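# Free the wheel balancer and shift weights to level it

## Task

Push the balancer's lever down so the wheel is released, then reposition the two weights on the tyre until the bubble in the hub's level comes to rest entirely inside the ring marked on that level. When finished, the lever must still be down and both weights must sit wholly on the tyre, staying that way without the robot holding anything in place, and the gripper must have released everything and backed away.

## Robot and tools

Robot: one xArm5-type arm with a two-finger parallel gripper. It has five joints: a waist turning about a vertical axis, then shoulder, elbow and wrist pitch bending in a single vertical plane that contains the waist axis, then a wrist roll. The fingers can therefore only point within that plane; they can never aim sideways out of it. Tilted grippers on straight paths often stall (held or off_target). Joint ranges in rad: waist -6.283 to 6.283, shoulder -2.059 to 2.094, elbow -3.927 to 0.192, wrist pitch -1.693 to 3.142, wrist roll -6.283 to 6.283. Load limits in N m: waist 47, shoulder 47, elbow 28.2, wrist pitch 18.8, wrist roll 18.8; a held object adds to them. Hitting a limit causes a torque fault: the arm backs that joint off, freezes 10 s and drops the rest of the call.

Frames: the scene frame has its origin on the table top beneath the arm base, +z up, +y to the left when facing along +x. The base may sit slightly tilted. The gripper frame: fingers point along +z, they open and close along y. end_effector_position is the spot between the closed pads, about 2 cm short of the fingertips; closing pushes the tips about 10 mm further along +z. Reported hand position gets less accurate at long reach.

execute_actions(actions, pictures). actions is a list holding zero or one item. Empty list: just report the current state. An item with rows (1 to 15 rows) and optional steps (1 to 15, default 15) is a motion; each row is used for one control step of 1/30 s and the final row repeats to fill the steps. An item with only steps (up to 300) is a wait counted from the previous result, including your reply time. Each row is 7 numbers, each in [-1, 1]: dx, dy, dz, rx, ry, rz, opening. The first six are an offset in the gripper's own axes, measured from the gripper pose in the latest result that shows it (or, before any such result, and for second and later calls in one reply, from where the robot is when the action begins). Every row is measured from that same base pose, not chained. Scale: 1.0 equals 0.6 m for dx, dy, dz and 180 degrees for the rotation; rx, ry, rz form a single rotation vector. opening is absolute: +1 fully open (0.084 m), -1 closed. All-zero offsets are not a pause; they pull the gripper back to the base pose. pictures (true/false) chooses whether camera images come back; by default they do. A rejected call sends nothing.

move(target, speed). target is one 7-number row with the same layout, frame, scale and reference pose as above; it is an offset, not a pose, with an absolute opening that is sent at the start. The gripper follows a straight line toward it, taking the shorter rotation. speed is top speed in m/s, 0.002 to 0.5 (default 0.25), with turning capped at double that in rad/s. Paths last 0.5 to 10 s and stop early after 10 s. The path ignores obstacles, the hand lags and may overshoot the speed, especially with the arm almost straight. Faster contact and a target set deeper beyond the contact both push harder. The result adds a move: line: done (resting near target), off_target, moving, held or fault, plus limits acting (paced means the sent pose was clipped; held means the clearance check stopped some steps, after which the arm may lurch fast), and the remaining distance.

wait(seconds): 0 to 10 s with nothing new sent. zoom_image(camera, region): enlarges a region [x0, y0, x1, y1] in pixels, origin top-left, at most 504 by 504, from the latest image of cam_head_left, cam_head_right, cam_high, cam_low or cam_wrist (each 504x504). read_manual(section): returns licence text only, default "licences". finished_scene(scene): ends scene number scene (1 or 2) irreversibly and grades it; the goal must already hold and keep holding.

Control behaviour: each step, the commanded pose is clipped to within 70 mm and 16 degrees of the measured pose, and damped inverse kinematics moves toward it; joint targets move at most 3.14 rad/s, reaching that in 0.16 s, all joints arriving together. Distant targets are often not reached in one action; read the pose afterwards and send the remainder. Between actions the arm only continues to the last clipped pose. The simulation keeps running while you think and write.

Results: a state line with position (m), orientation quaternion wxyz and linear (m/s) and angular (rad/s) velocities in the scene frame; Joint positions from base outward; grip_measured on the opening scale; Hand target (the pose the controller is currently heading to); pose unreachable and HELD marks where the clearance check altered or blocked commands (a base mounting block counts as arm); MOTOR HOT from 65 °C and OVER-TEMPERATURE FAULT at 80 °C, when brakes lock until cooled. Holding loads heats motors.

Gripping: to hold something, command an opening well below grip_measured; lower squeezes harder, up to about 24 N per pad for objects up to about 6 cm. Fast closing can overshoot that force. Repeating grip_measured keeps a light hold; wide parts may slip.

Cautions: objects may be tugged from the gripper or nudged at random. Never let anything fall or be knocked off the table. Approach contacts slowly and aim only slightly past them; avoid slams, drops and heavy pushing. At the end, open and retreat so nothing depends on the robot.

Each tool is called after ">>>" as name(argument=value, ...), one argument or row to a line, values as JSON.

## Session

>>> execute_actions(
  actions=[],
)

Scene clock: 0.00 s of 6000.00 s.
end_effector_position=(+0.3519, +0.1796, +0.1385) grip_measured=+1.00 end_effector_quat_wxyz=(+0.117, +0.939, +0.101, -0.307) end_effector_velocity=(-0.000, -0.000, -0.000) end_effector_angular_velocity=(-0.000, +0.001, +0.000)
Joint positions: [ 0.437  0.609 -1.353  1.428  0.258  0.084]
Joint velocities: [ 0.     0.001  0.    -0.    -0.     0.   ]
Hand target: +0.352, +0.180, +0.139; +0.117, +0.939, +0.101, -0.307

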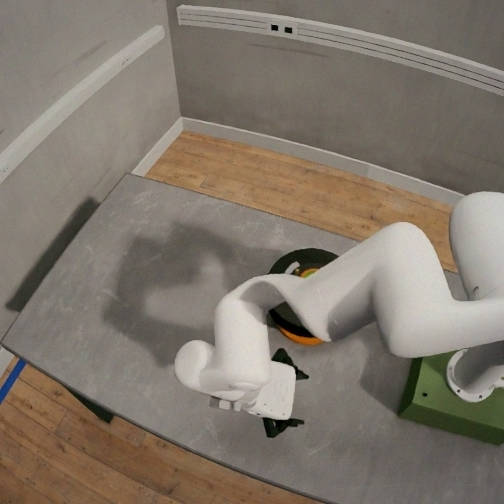

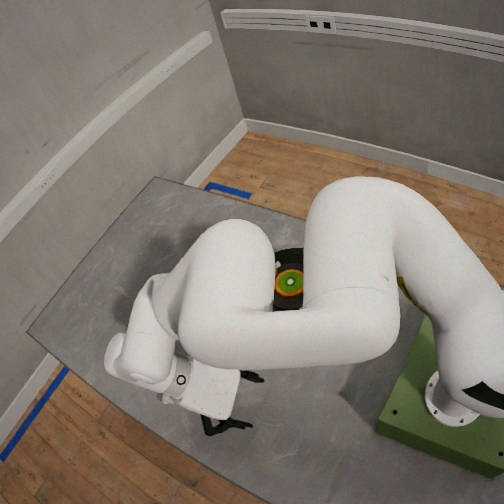

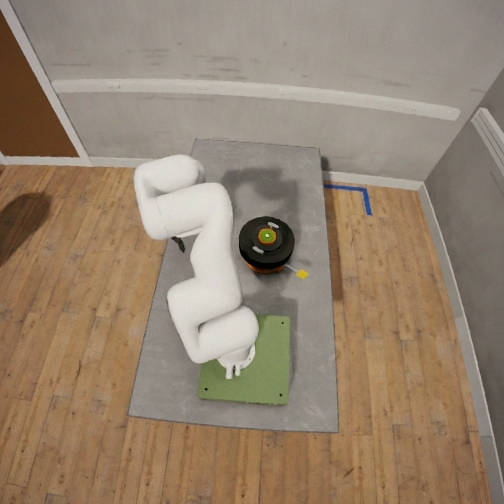

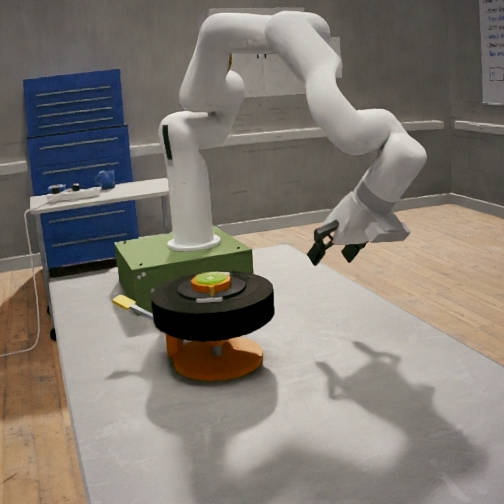

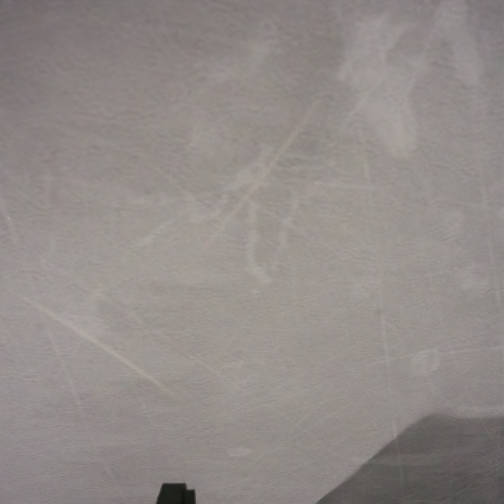

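>>> execute_actions(
  actions=[],
)

Scene clock: 10.70 s of 6000.00 s.
end_effector_position=(+0.3519, +0.1796, +0.1385) grip_measured=+1.00 end_effector_quat_wxyz=(+0.117, +0.939, +0.101, -0.307) end_effector_velocity=(-0.000, +0.000, -0.000) end_effector_angular_velocity=(-0.000, +0.000, +0.001)
Joint positions: [ 0.437  0.609 -1.353  1.428  0.258  0.084]
Joint velocities: [ 0.001  0.001 -0.001  0.     0.     0.   ]
Hand target: +0.352, +0.180, +0.139; +0.117, +0.939, +0.101, -0.307
Steps of this call (steps 1 to 90: nothing new was sent; then 7.70 s passed at rest). Readings (end_effector_position):
1: (+0.3519, +0.1796, +0.1385)
2: (+0.3519, +0.1796, +0.1385)
4: (+0.3519, +0.1796, +0.1385)
8: (+0.3519, +0.1796, +0.1385)
90: the state above

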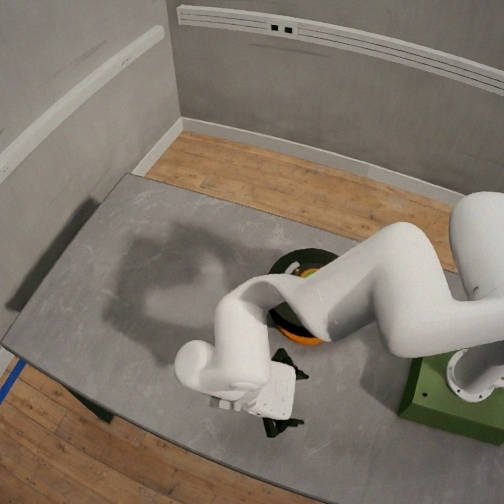

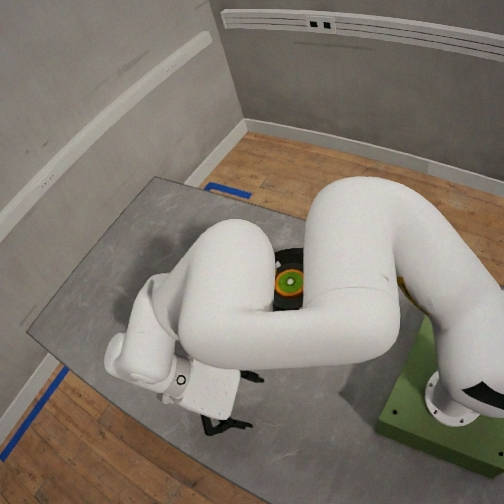

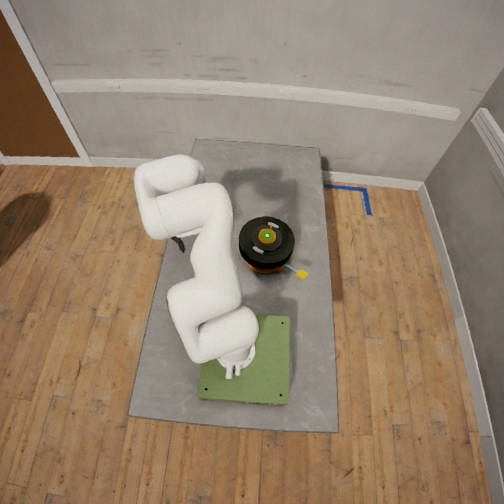

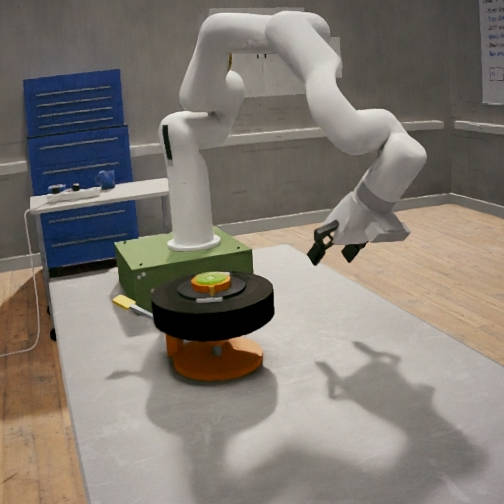

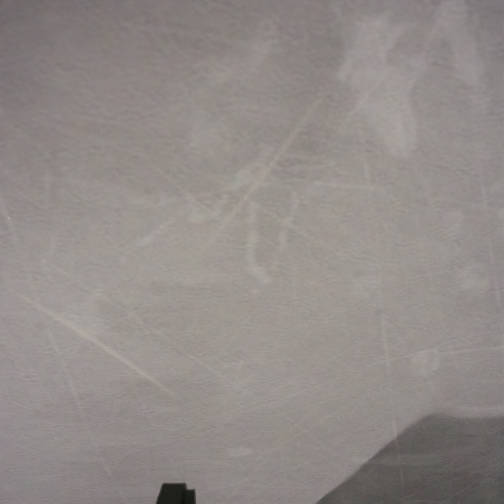

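>>> move(
  target=[-0.2, 0.0526, -0.2613, 0.0578, 0.2052, 0.0108, 1],
  speed=0.25,
)

Scene clock: 21.50 s of 6000.00 s.
end_effector_position=(+0.3515, +0.1793, +0.3378) grip_measured=+1.00 end_effector_quat_wxyz=(+0.000, +0.996, +0.089, -0.001) end_effector_velocity=(+0.001, +0.001, +0.003) end_effector_angular_velocity=(+0.004, -0.008, +0.000)
Joint positions: [ 0.437 -0.243 -0.885  1.145  0.293  0.084]
Joint velocities: [ 0.001 -0.006 -0.001 -0.002  0.    -0.   ]
Hand target: +0.352, +0.179, +0.338; -0.000, +0.996, +0.089, +0.000
Off the commanded pose: 0.001 m, 0 deg.
After step 90, 6.03 s passed at rest.
move: done

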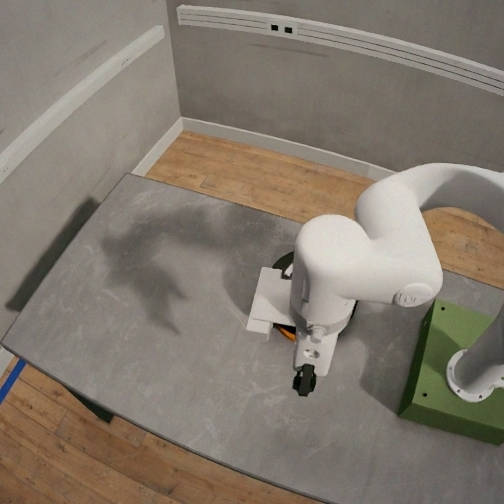

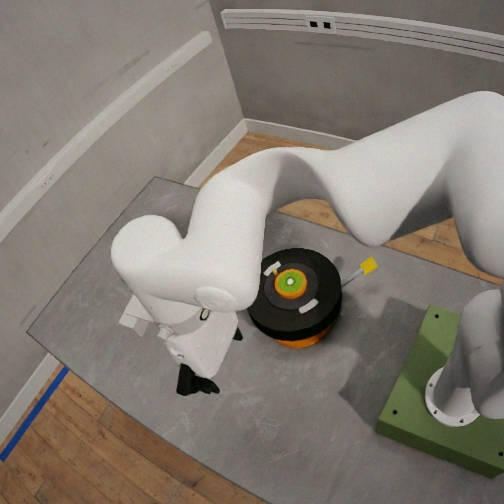

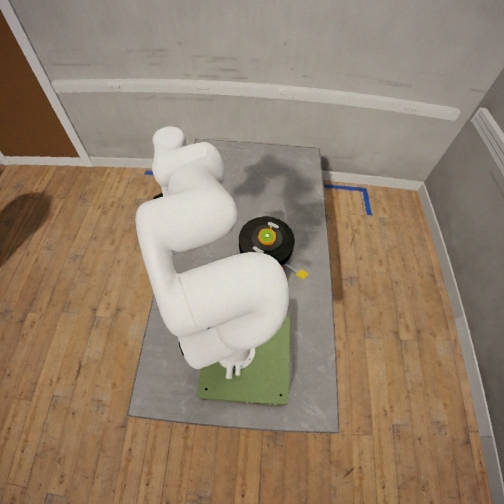

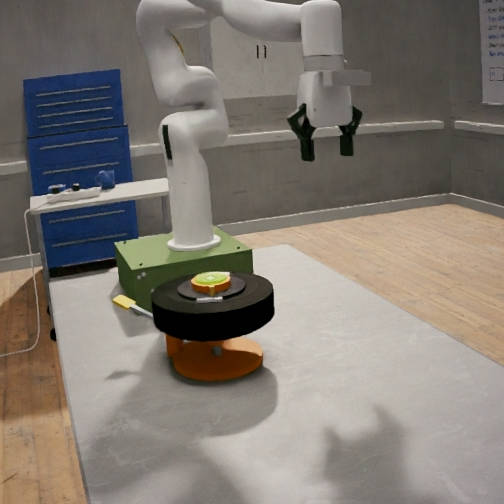

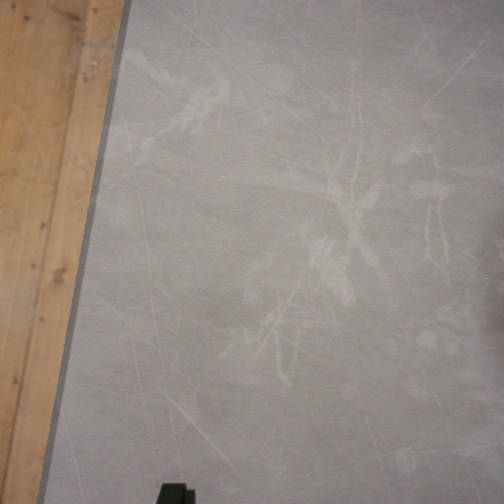

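>>> move(
  target=[-0.2017, 0.5563, -0.0667, 0, 0, 0.0567, -1],
  speed=0.3,
)

Scene clock: 26.30 s of 6000.00 s.
end_effector_position=(+0.2924, -0.1703, +0.3780) grip_measured=-1.00 end_effector_quat_wxyz=(-0.006, +1.000, +0.001, +0.003) end_effector_velocity=(+0.000, -0.003, +0.001) end_effector_angular_velocity=(-0.001, -0.003, -0.003)
Joint positions: [-0.553 -0.479 -0.807  1.295 -0.519  0.   ]
Joint velocities: [-0.007  0.003 -0.005 -0.001 -0.004  0.   ]
Hand target: +0.292, -0.171, +0.378; -0.006, +1.000, +0.000, +0.003
Off the commanded pose: 0.001 m, 1 deg.
After step 90, 0.10 s passed at rest.
move: done

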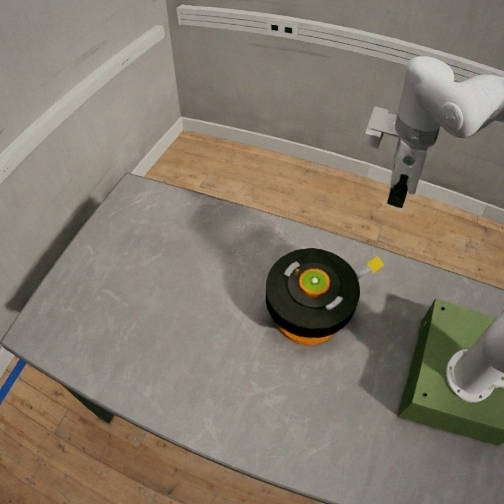

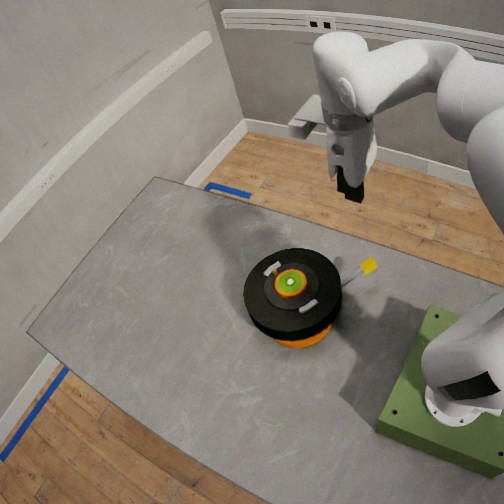

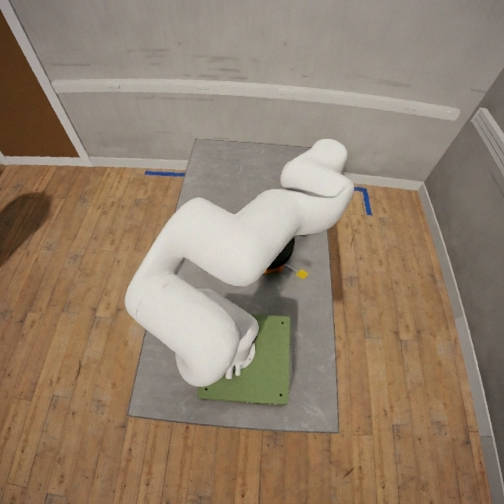

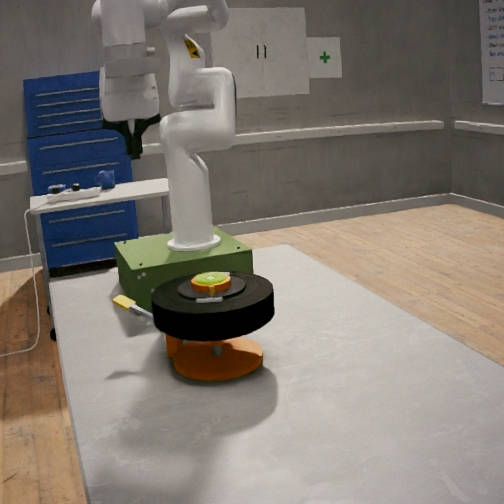

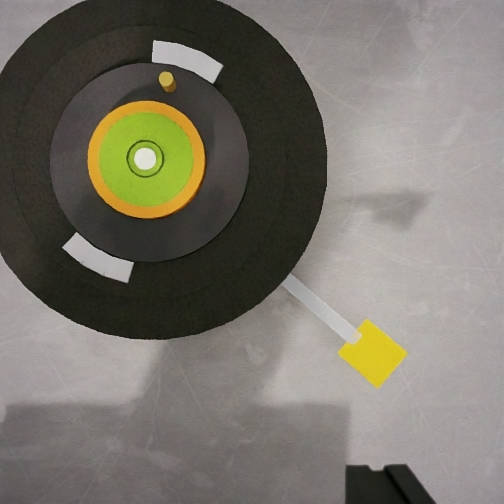

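>>> move(
  target=[0.001, 0.09, 0.37, 0, 0, -0.2756, -1],
  speed=0.25,
)

Scene clock: 36.00 s of 6000.00 s.
end_effector_position=(+0.2949, -0.2221, +0.1557) grip_measured=-1.00 end_effector_quat_wxyz=(-0.004, +0.907, +0.420, +0.006) end_effector_velocity=(-0.001, +0.001, -0.002) end_effector_angular_velocity=(+0.002, +0.003, +0.003)
Joint positions: [-0.679 -0.01  -0.539  0.557 -1.511  0.   ]
Joint velocities: [-0.     0.004  0.001 -0.002 -0.004  0.   ]
Hand target: +0.295, -0.222, +0.155; -0.004, +0.907, +0.420, +0.005
Off the commanded pose: 0.001 m, 0 deg.
After step 90, 4.50 s passed at rest.
move: done

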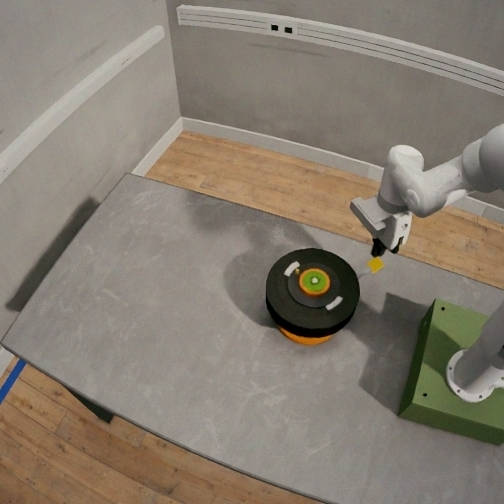

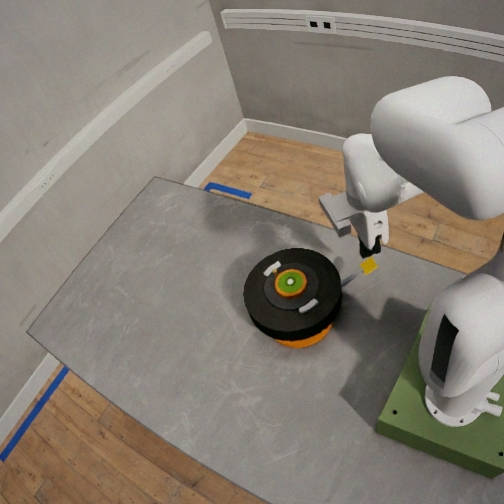

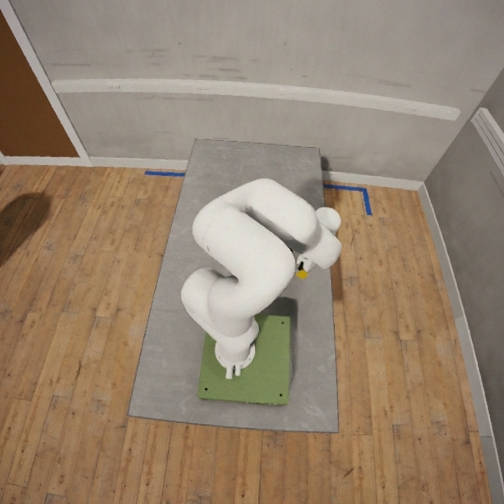

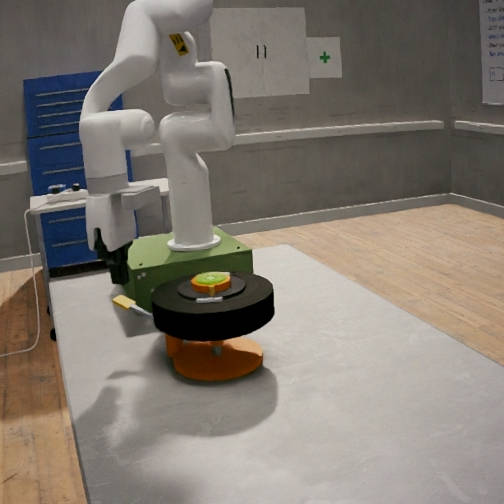

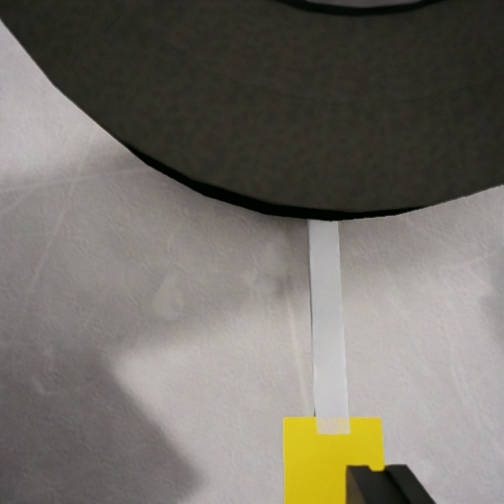

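>>> move(
  target=[-0.003, -0.006, 0.137, 0, 0, 0, -1],
  speed=0.035,
)

Scene clock: 40.30 s of 6000.00 s.
end_effector_position=(+0.2917, -0.2203, +0.0735) grip_measured=-1.00 end_effector_quat_wxyz=(-0.004, +0.907, +0.420, +0.006) end_effector_velocity=(+0.000, -0.000, -0.001) end_effector_angular_velocity=(-0.000, -0.001, +0.001)
Joint positions: [-0.683  0.263 -0.532  0.276 -1.515  0.   ]
Joint velocities: [ 0.     0.002 -0.    -0.003 -0.     0.   ]
Hand target: +0.292, -0.220, +0.073; -0.004, +0.907, +0.420, +0.006
Off the commanded pose: 0.000 m, 0 deg.
move: done

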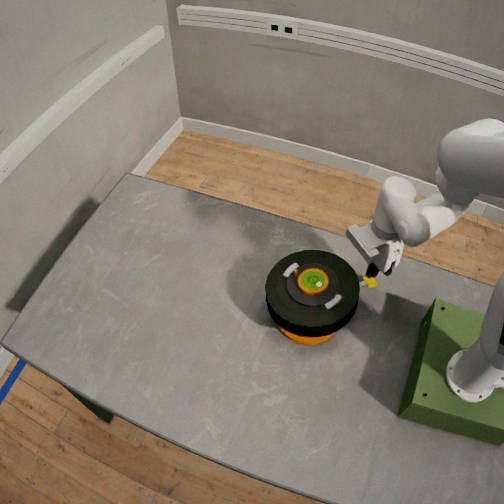

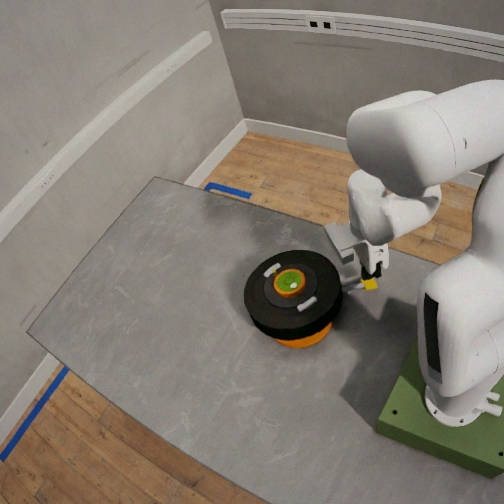

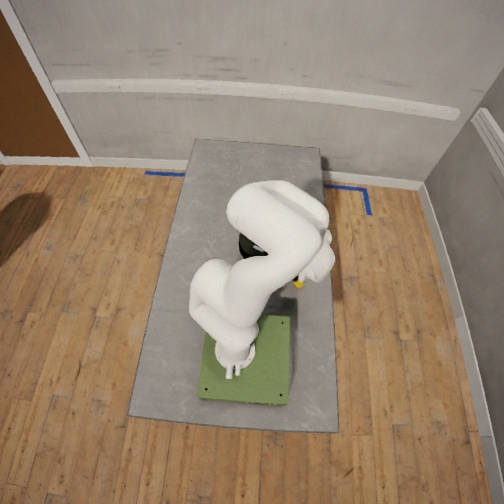

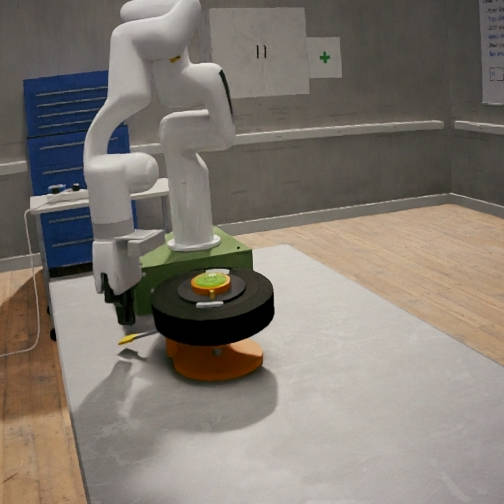

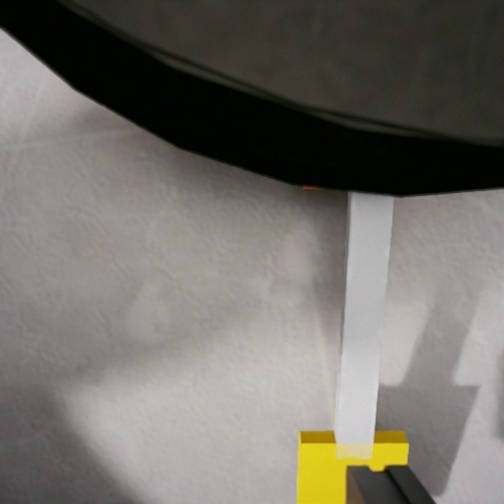

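>>> move(
  target=[0.14, 0.03, -0.44, 0, 0, 0, -1],
  speed=0.2,
)

Scene clock: 44.87 s of 6000.00 s.
end_effector_position=(+0.3571, -0.1706, +0.3380) grip_measured=-1.00 end_effector_quat_wxyz=(-0.004, +0.908, +0.420, +0.004) end_effector_velocity=(+0.001, -0.000, +0.004) end_effector_angular_velocity=(-0.002, -0.004, -0.000)
Joint positions: [-0.474 -0.252 -0.883  1.144 -1.305  0.   ]
Joint velocities: [ 0.001 -0.001 -0.009  0.007  0.002  0.   ]
Hand target: +0.358, -0.171, +0.339; -0.003, +0.907, +0.420, +0.005
Off the commanded pose: 0.001 m, 0 deg.
move: done

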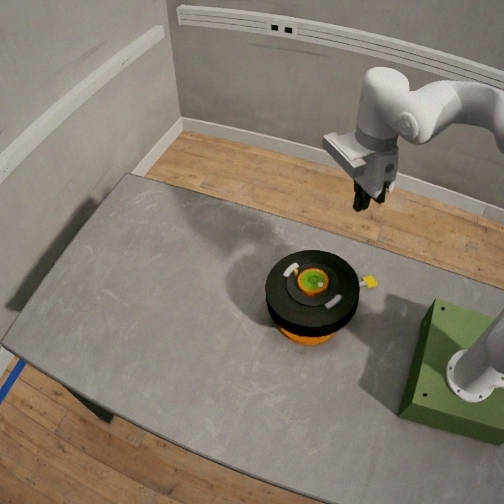

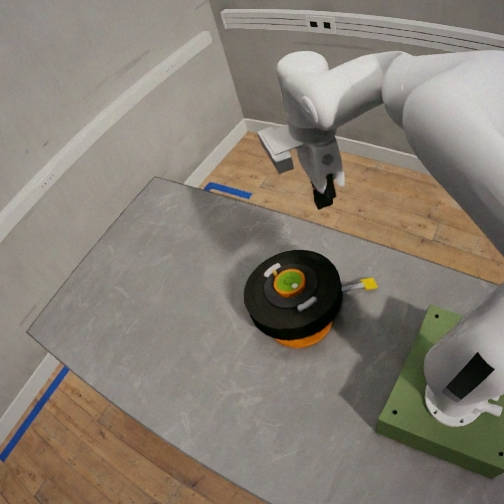

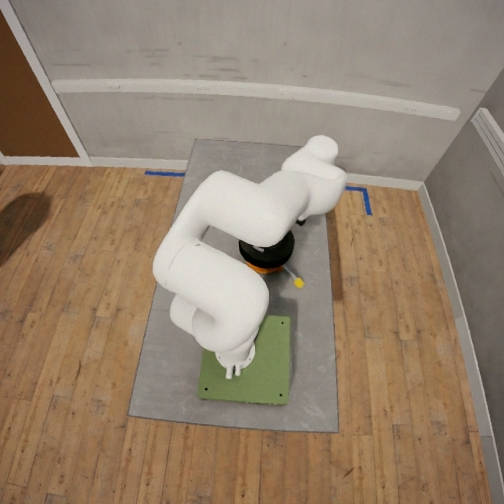

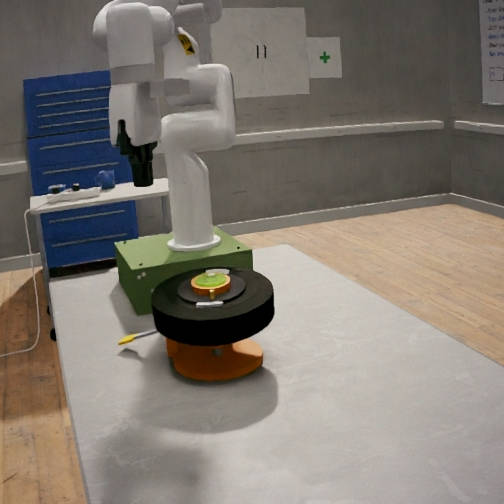

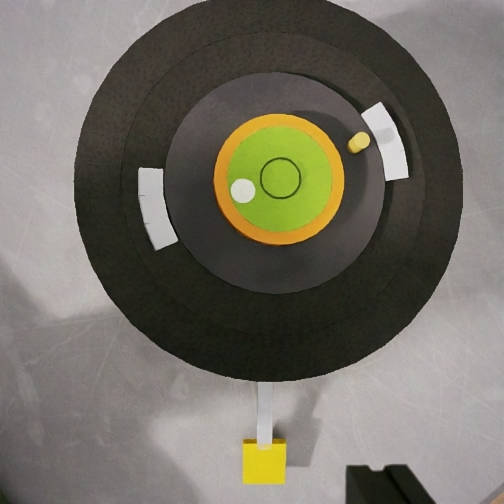

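>>> move(
  target=[0.2192, 0.0959, 0.23, 0, 0, -0.6144, 0.4],
  speed=0.4,
)

Scene clock: 68.27 s of 6000.00 s.
end_effector_position=(+0.4869, -0.1060, +0.2015) grip_measured=+0.39 end_effector_quat_wxyz=(+0.002, +0.172, +0.985, +0.005) end_effector_velocity=(-0.000, +0.001, -0.001) end_effector_angular_velocity=(+0.000, +0.002, +0.007)
Joint positions: [-0.248  0.267 -1.062  0.804 -3.009  0.061]
Joint velocities: [ 0.001  0.003 -0.    -0.    -0.006  0.   ]
Hand target: +0.487, -0.106, +0.201; +0.001, +0.171, +0.985, +0.005
Off the commanded pose: 0.000 m, 0 deg.
After step 90, 17.50 s passed at rest.
move: done

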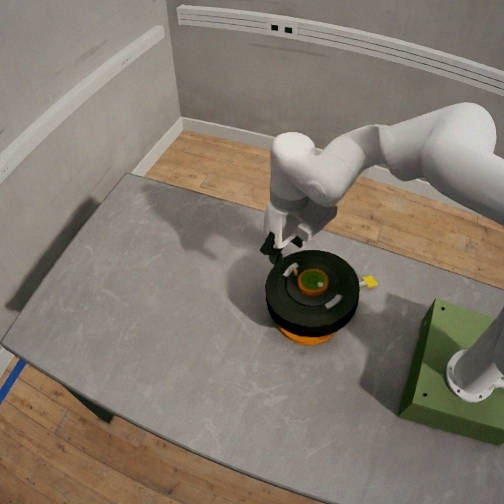

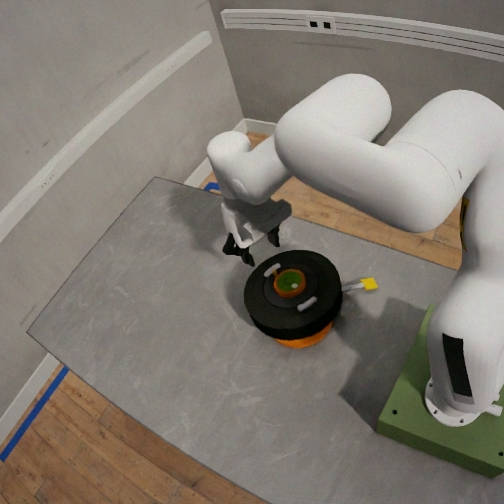

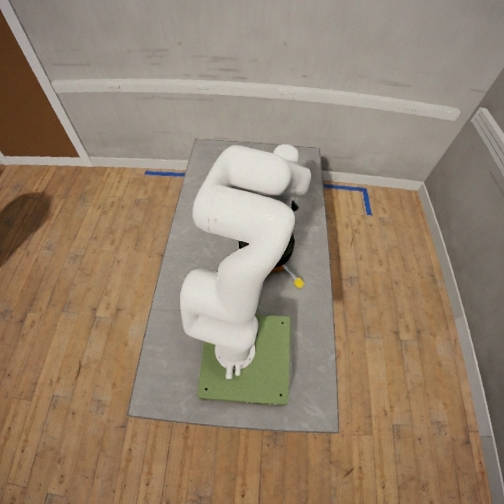

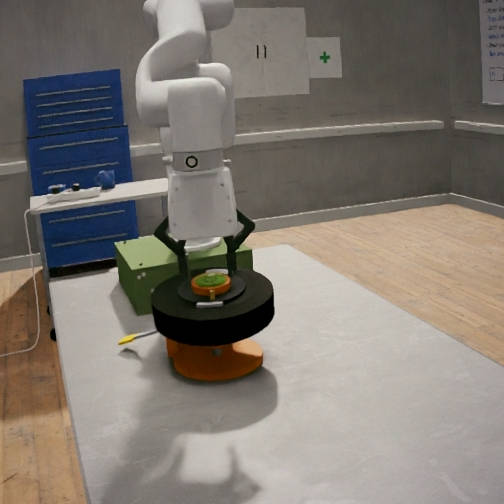

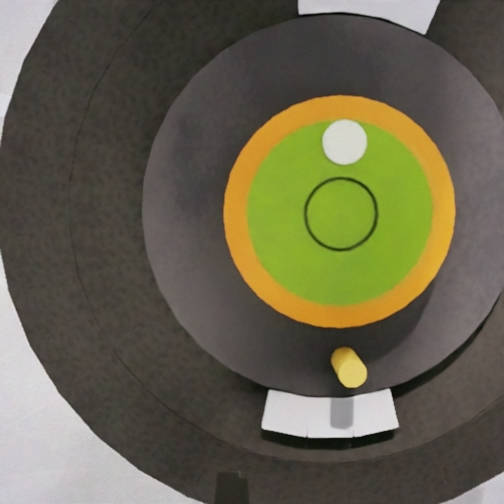

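>>> move(
  target=[0.01, -0.0073, 0.082, 0, 0, 0, 0.4],
  speed=0.05,
)

Scene clock: 74.20 s of 6000.00 s.
end_effector_position=(+0.4803, -0.1077, +0.1525) grip_measured=+0.39 end_effector_quat_wxyz=(+0.002, +0.172, +0.985, +0.005) end_effector_velocity=(+0.001, -0.000, +0.000) end_effector_angular_velocity=(-0.001, -0.004, +0.000)
Joint positions: [-0.255  0.347 -1.009  0.67  -3.016  0.061]
Joint velocities: [-0.     0.001 -0.001 -0.003 -0.    -0.   ]
Hand target: +0.480, -0.108, +0.152; +0.002, +0.172, +0.985, +0.005
Off the commanded pose: 0.000 m, 0 deg.
After step 90, 1.63 s passed at rest.
move: done

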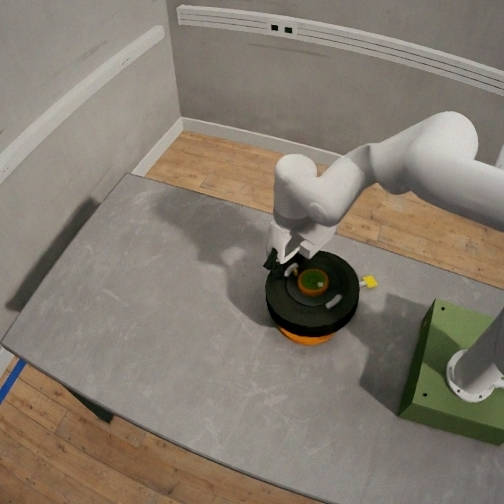

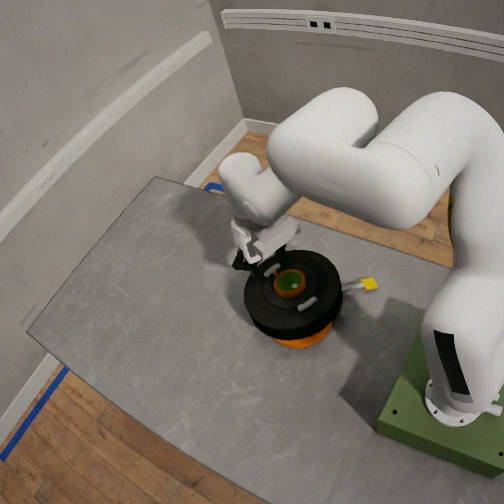

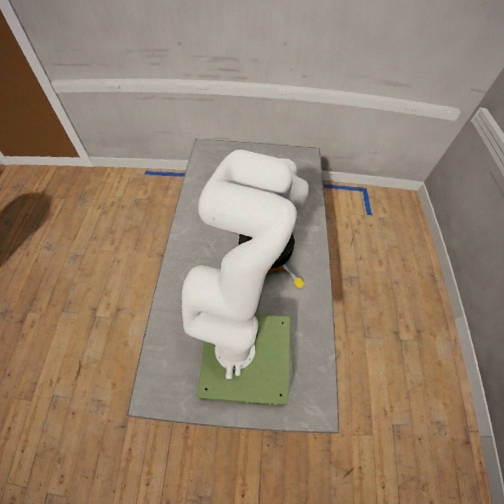

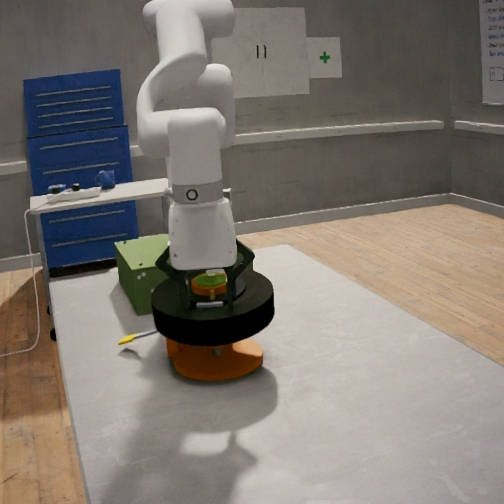

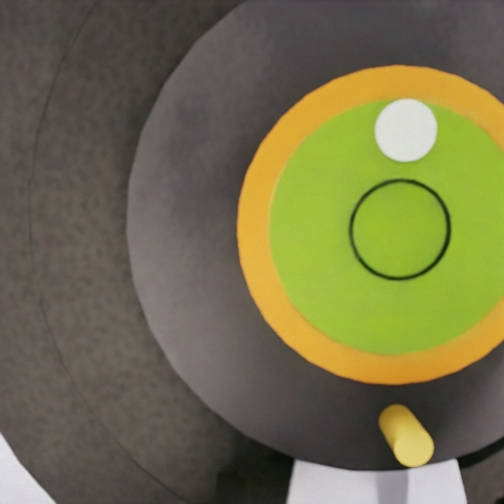

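>>> zoom_image(
  camera="cam_low",
  region=[150, 250, 280, 340],
)

>>> zoom_image(
  camera="cam_wrist",
  region=[200, 400, 504, 504],
)

Region (150, 250, 280, 340) of cam_low's 504x504 image, scaled by 3.877, with more detail than that image has; it fills the top 349 rows of this view, and the rest is white.

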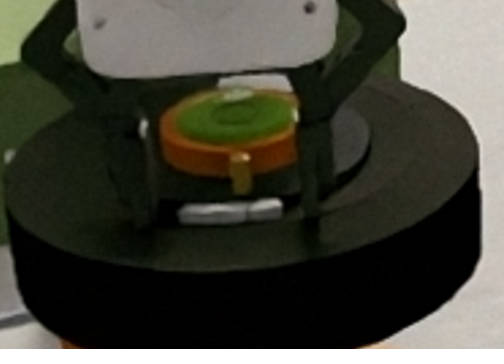

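Region (200, 400, 504, 504) of cam_wrist's 504x504 image, scaled by 1.658, with more detail than that image has; it fills the top 172 rows of this view, and the rest is white.

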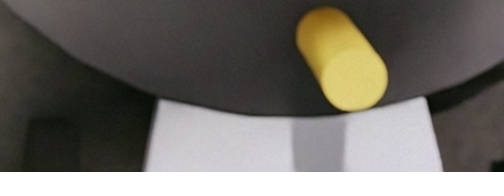

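>>> execute_actions(
  actions=[
    {"rows": [[0,0,0.002,0,0,0,0.4],[0,0,0.004,0,0,0,0.4],[0,0,0.006,0,0,0,0.35],[0,0,0.006,0,0,0,0.3],[0,0,0.006,0,0,0,0.25],[0,0,0.006,0,0,0,0.2],[0,0,0.006,0,0,0,0.15],[0,0,0.006,0,0,0,0.1],[0,0,0.006,0,0,0,0.05],[0,0,0.006,0,0,0,0.0],[0,0,0.006,0,0,0,-0.05],[0,0,0.006,0,0,0,-0.1],[0,0,0.006,0,0,0,-0.15],[0,0,0.006,0,0,0,-0.2],[0,0,0.006,0,0,0,-0.3]], "steps": 15},
  ],
)

Scene clock: 82.50 s of 6000.00 s.
end_effector_position=(+0.4816, -0.1080, +0.1504) grip_measured=-0.08 end_effector_quat_wxyz=(+0.004, +0.172, +0.985, +0.005) end_effector_velocity=(-0.001, +0.000, -0.002) end_effector_angular_velocity=(+0.001, +0.003, -0.000)
Joint positions: [-0.255  0.353 -1.01   0.66  -3.016  0.04 ]
Joint velocities: [-0.     0.002  0.002 -0.    -0.     0.   ]
Hand target: +0.480, -0.108, +0.149; +0.002, +0.172, +0.985, +0.005
Off the commanded pose: 0.002 m, 0 deg.
Steps of this call (steps 1 to 90: nothing new was sent; then 4.80 s passed at rest; steps 91 to 105: all 15 steps of this action). Readings (end_effector_position):
91: (+0.4801, -0.1077, +0.1522)
92: (+0.4803, -0.1077, +0.1520)
94: (+0.4805, -0.1078, +0.1507)
98: (+0.4810, -0.1078, +0.1499)
105: the state above

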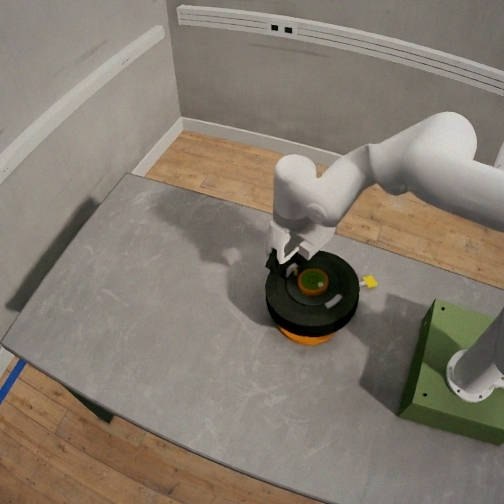

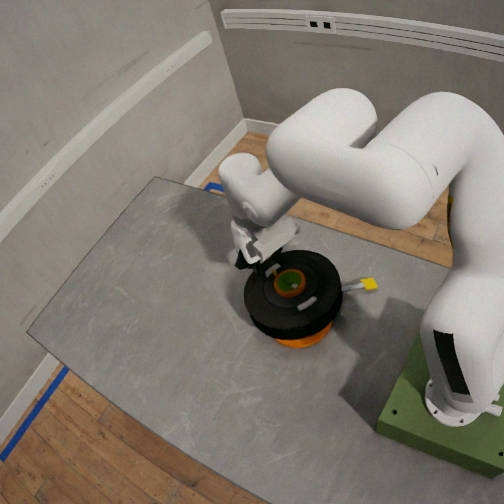

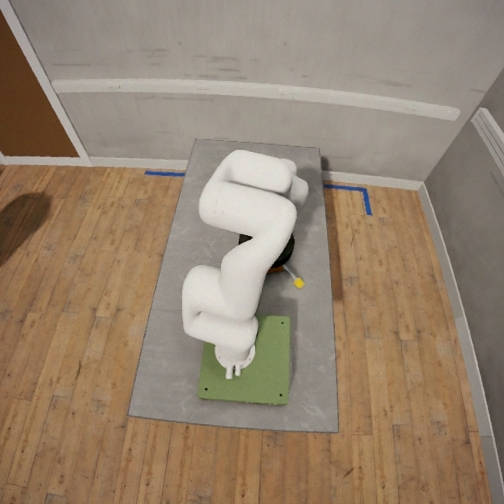

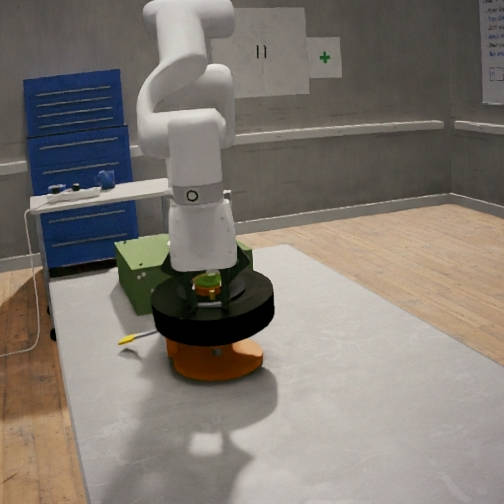

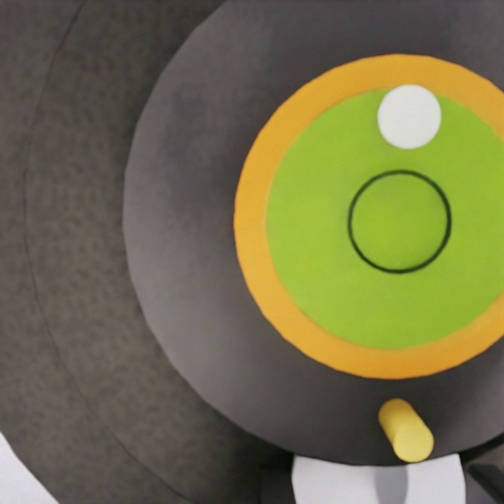

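Contact made and gripped (−0.08). Lifting.

>>> move(
  target=[0, 0, -0.09, 0, 0, 0, -0.3],
  speed=0.05,
)

Scene clock: 85.13 s of 6000.00 s.
end_effector_position=(+0.4809, -0.1083, +0.2042) grip_measured=-0.09 end_effector_quat_wxyz=(+0.004, +0.172, +0.985, +0.005) end_effector_velocity=(-0.001, +0.000, -0.000) end_effector_angular_velocity=(+0.001, +0.002, -0.000)
Joint positions: [-0.255  0.244 -1.038  0.798 -3.016  0.04 ]
Joint velocities: [-0.    -0.001  0.002  0.002  0.    -0.   ]
Hand target: +0.481, -0.108, +0.204; +0.004, +0.172, +0.985, +0.005
Off the commanded pose: 0.000 m, 0 deg.
move: done

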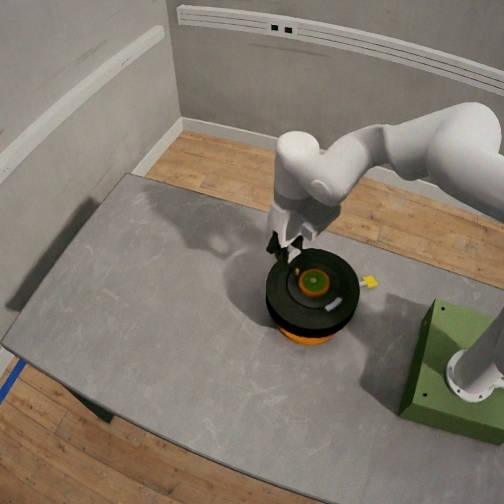

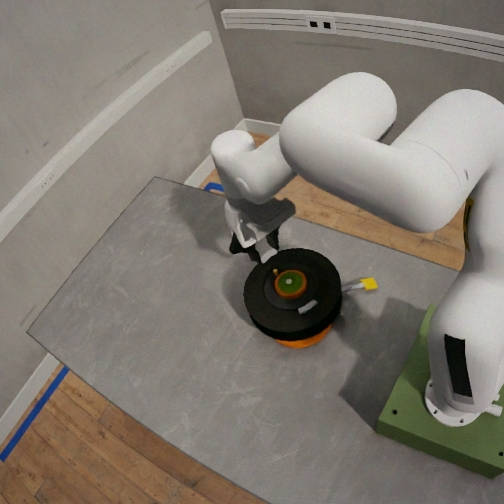

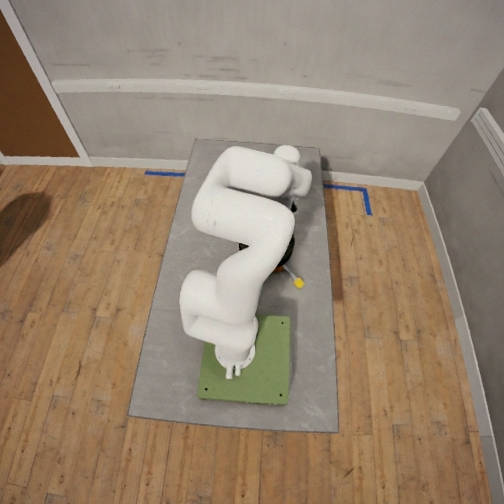

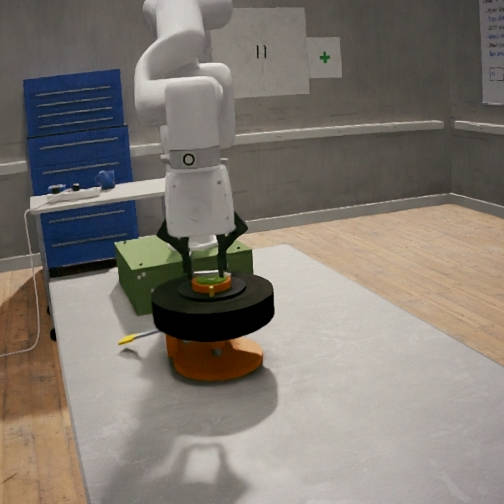

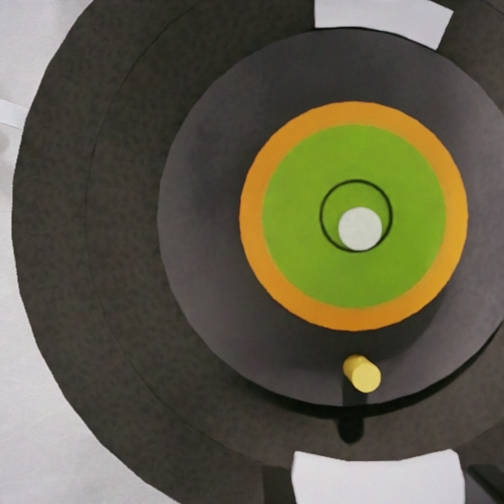

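>>> wait(
  seconds=3.5,
)

Scene clock: 89.37 s of 6000.00 s.
end_effector_position=(+0.4811, -0.1084, +0.2045) grip_measured=-0.09 end_effector_quat_wxyz=(+0.004, +0.172, +0.985, +0.005) end_effector_velocity=(+0.001, -0.000, +0.001) end_effector_angular_velocity=(-0.001, -0.003, +0.000)
Joint positions: [-0.255  0.244 -1.038  0.798 -3.016  0.04 ]
Joint velocities: [ 0.    -0.001 -0.002 -0.    -0.     0.   ]
Hand target: +0.481, -0.108, +0.204; +0.004, +0.172, +0.985, +0.005
Off the commanded pose: 0.000 m, 0 deg.
Steps of this call (steps 1 to 90: nothing new was sent; then 1.23 s passed at rest). Readings (end_effector_position):
1: (+0.4809, -0.1083, +0.2042)
2: (+0.4809, -0.1083, +0.2042)
4: (+0.4810, -0.1083, +0.2043)
8: (+0.4810, -0.1084, +0.2044)
90: the state above

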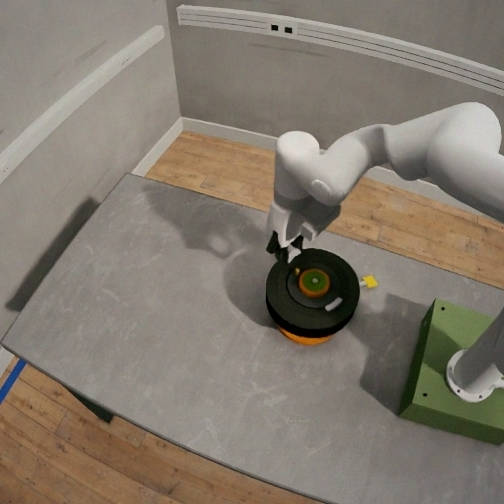

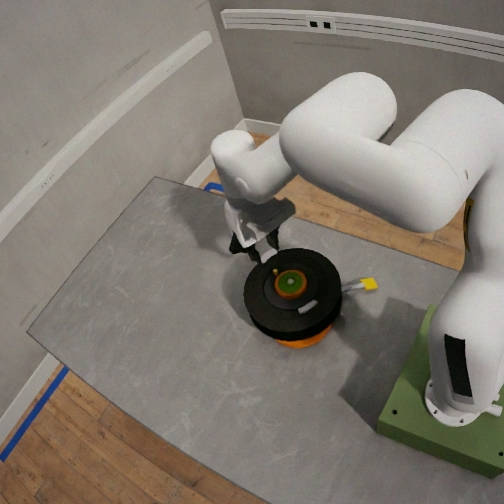

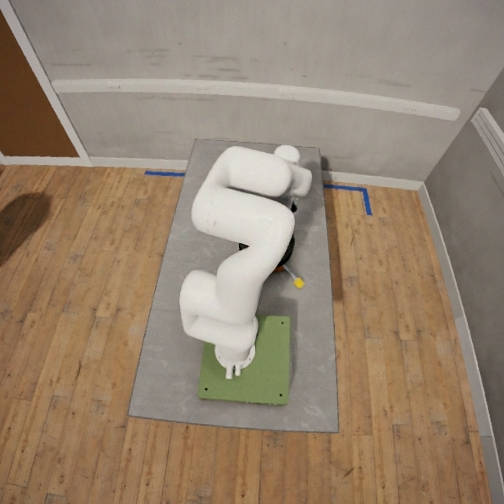

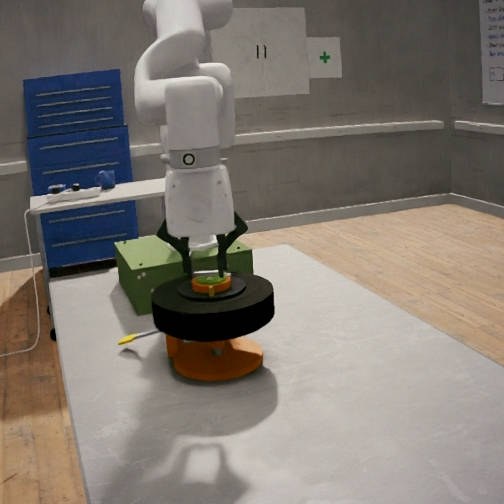

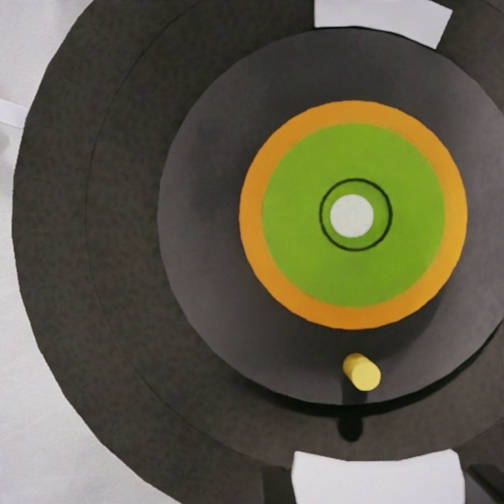

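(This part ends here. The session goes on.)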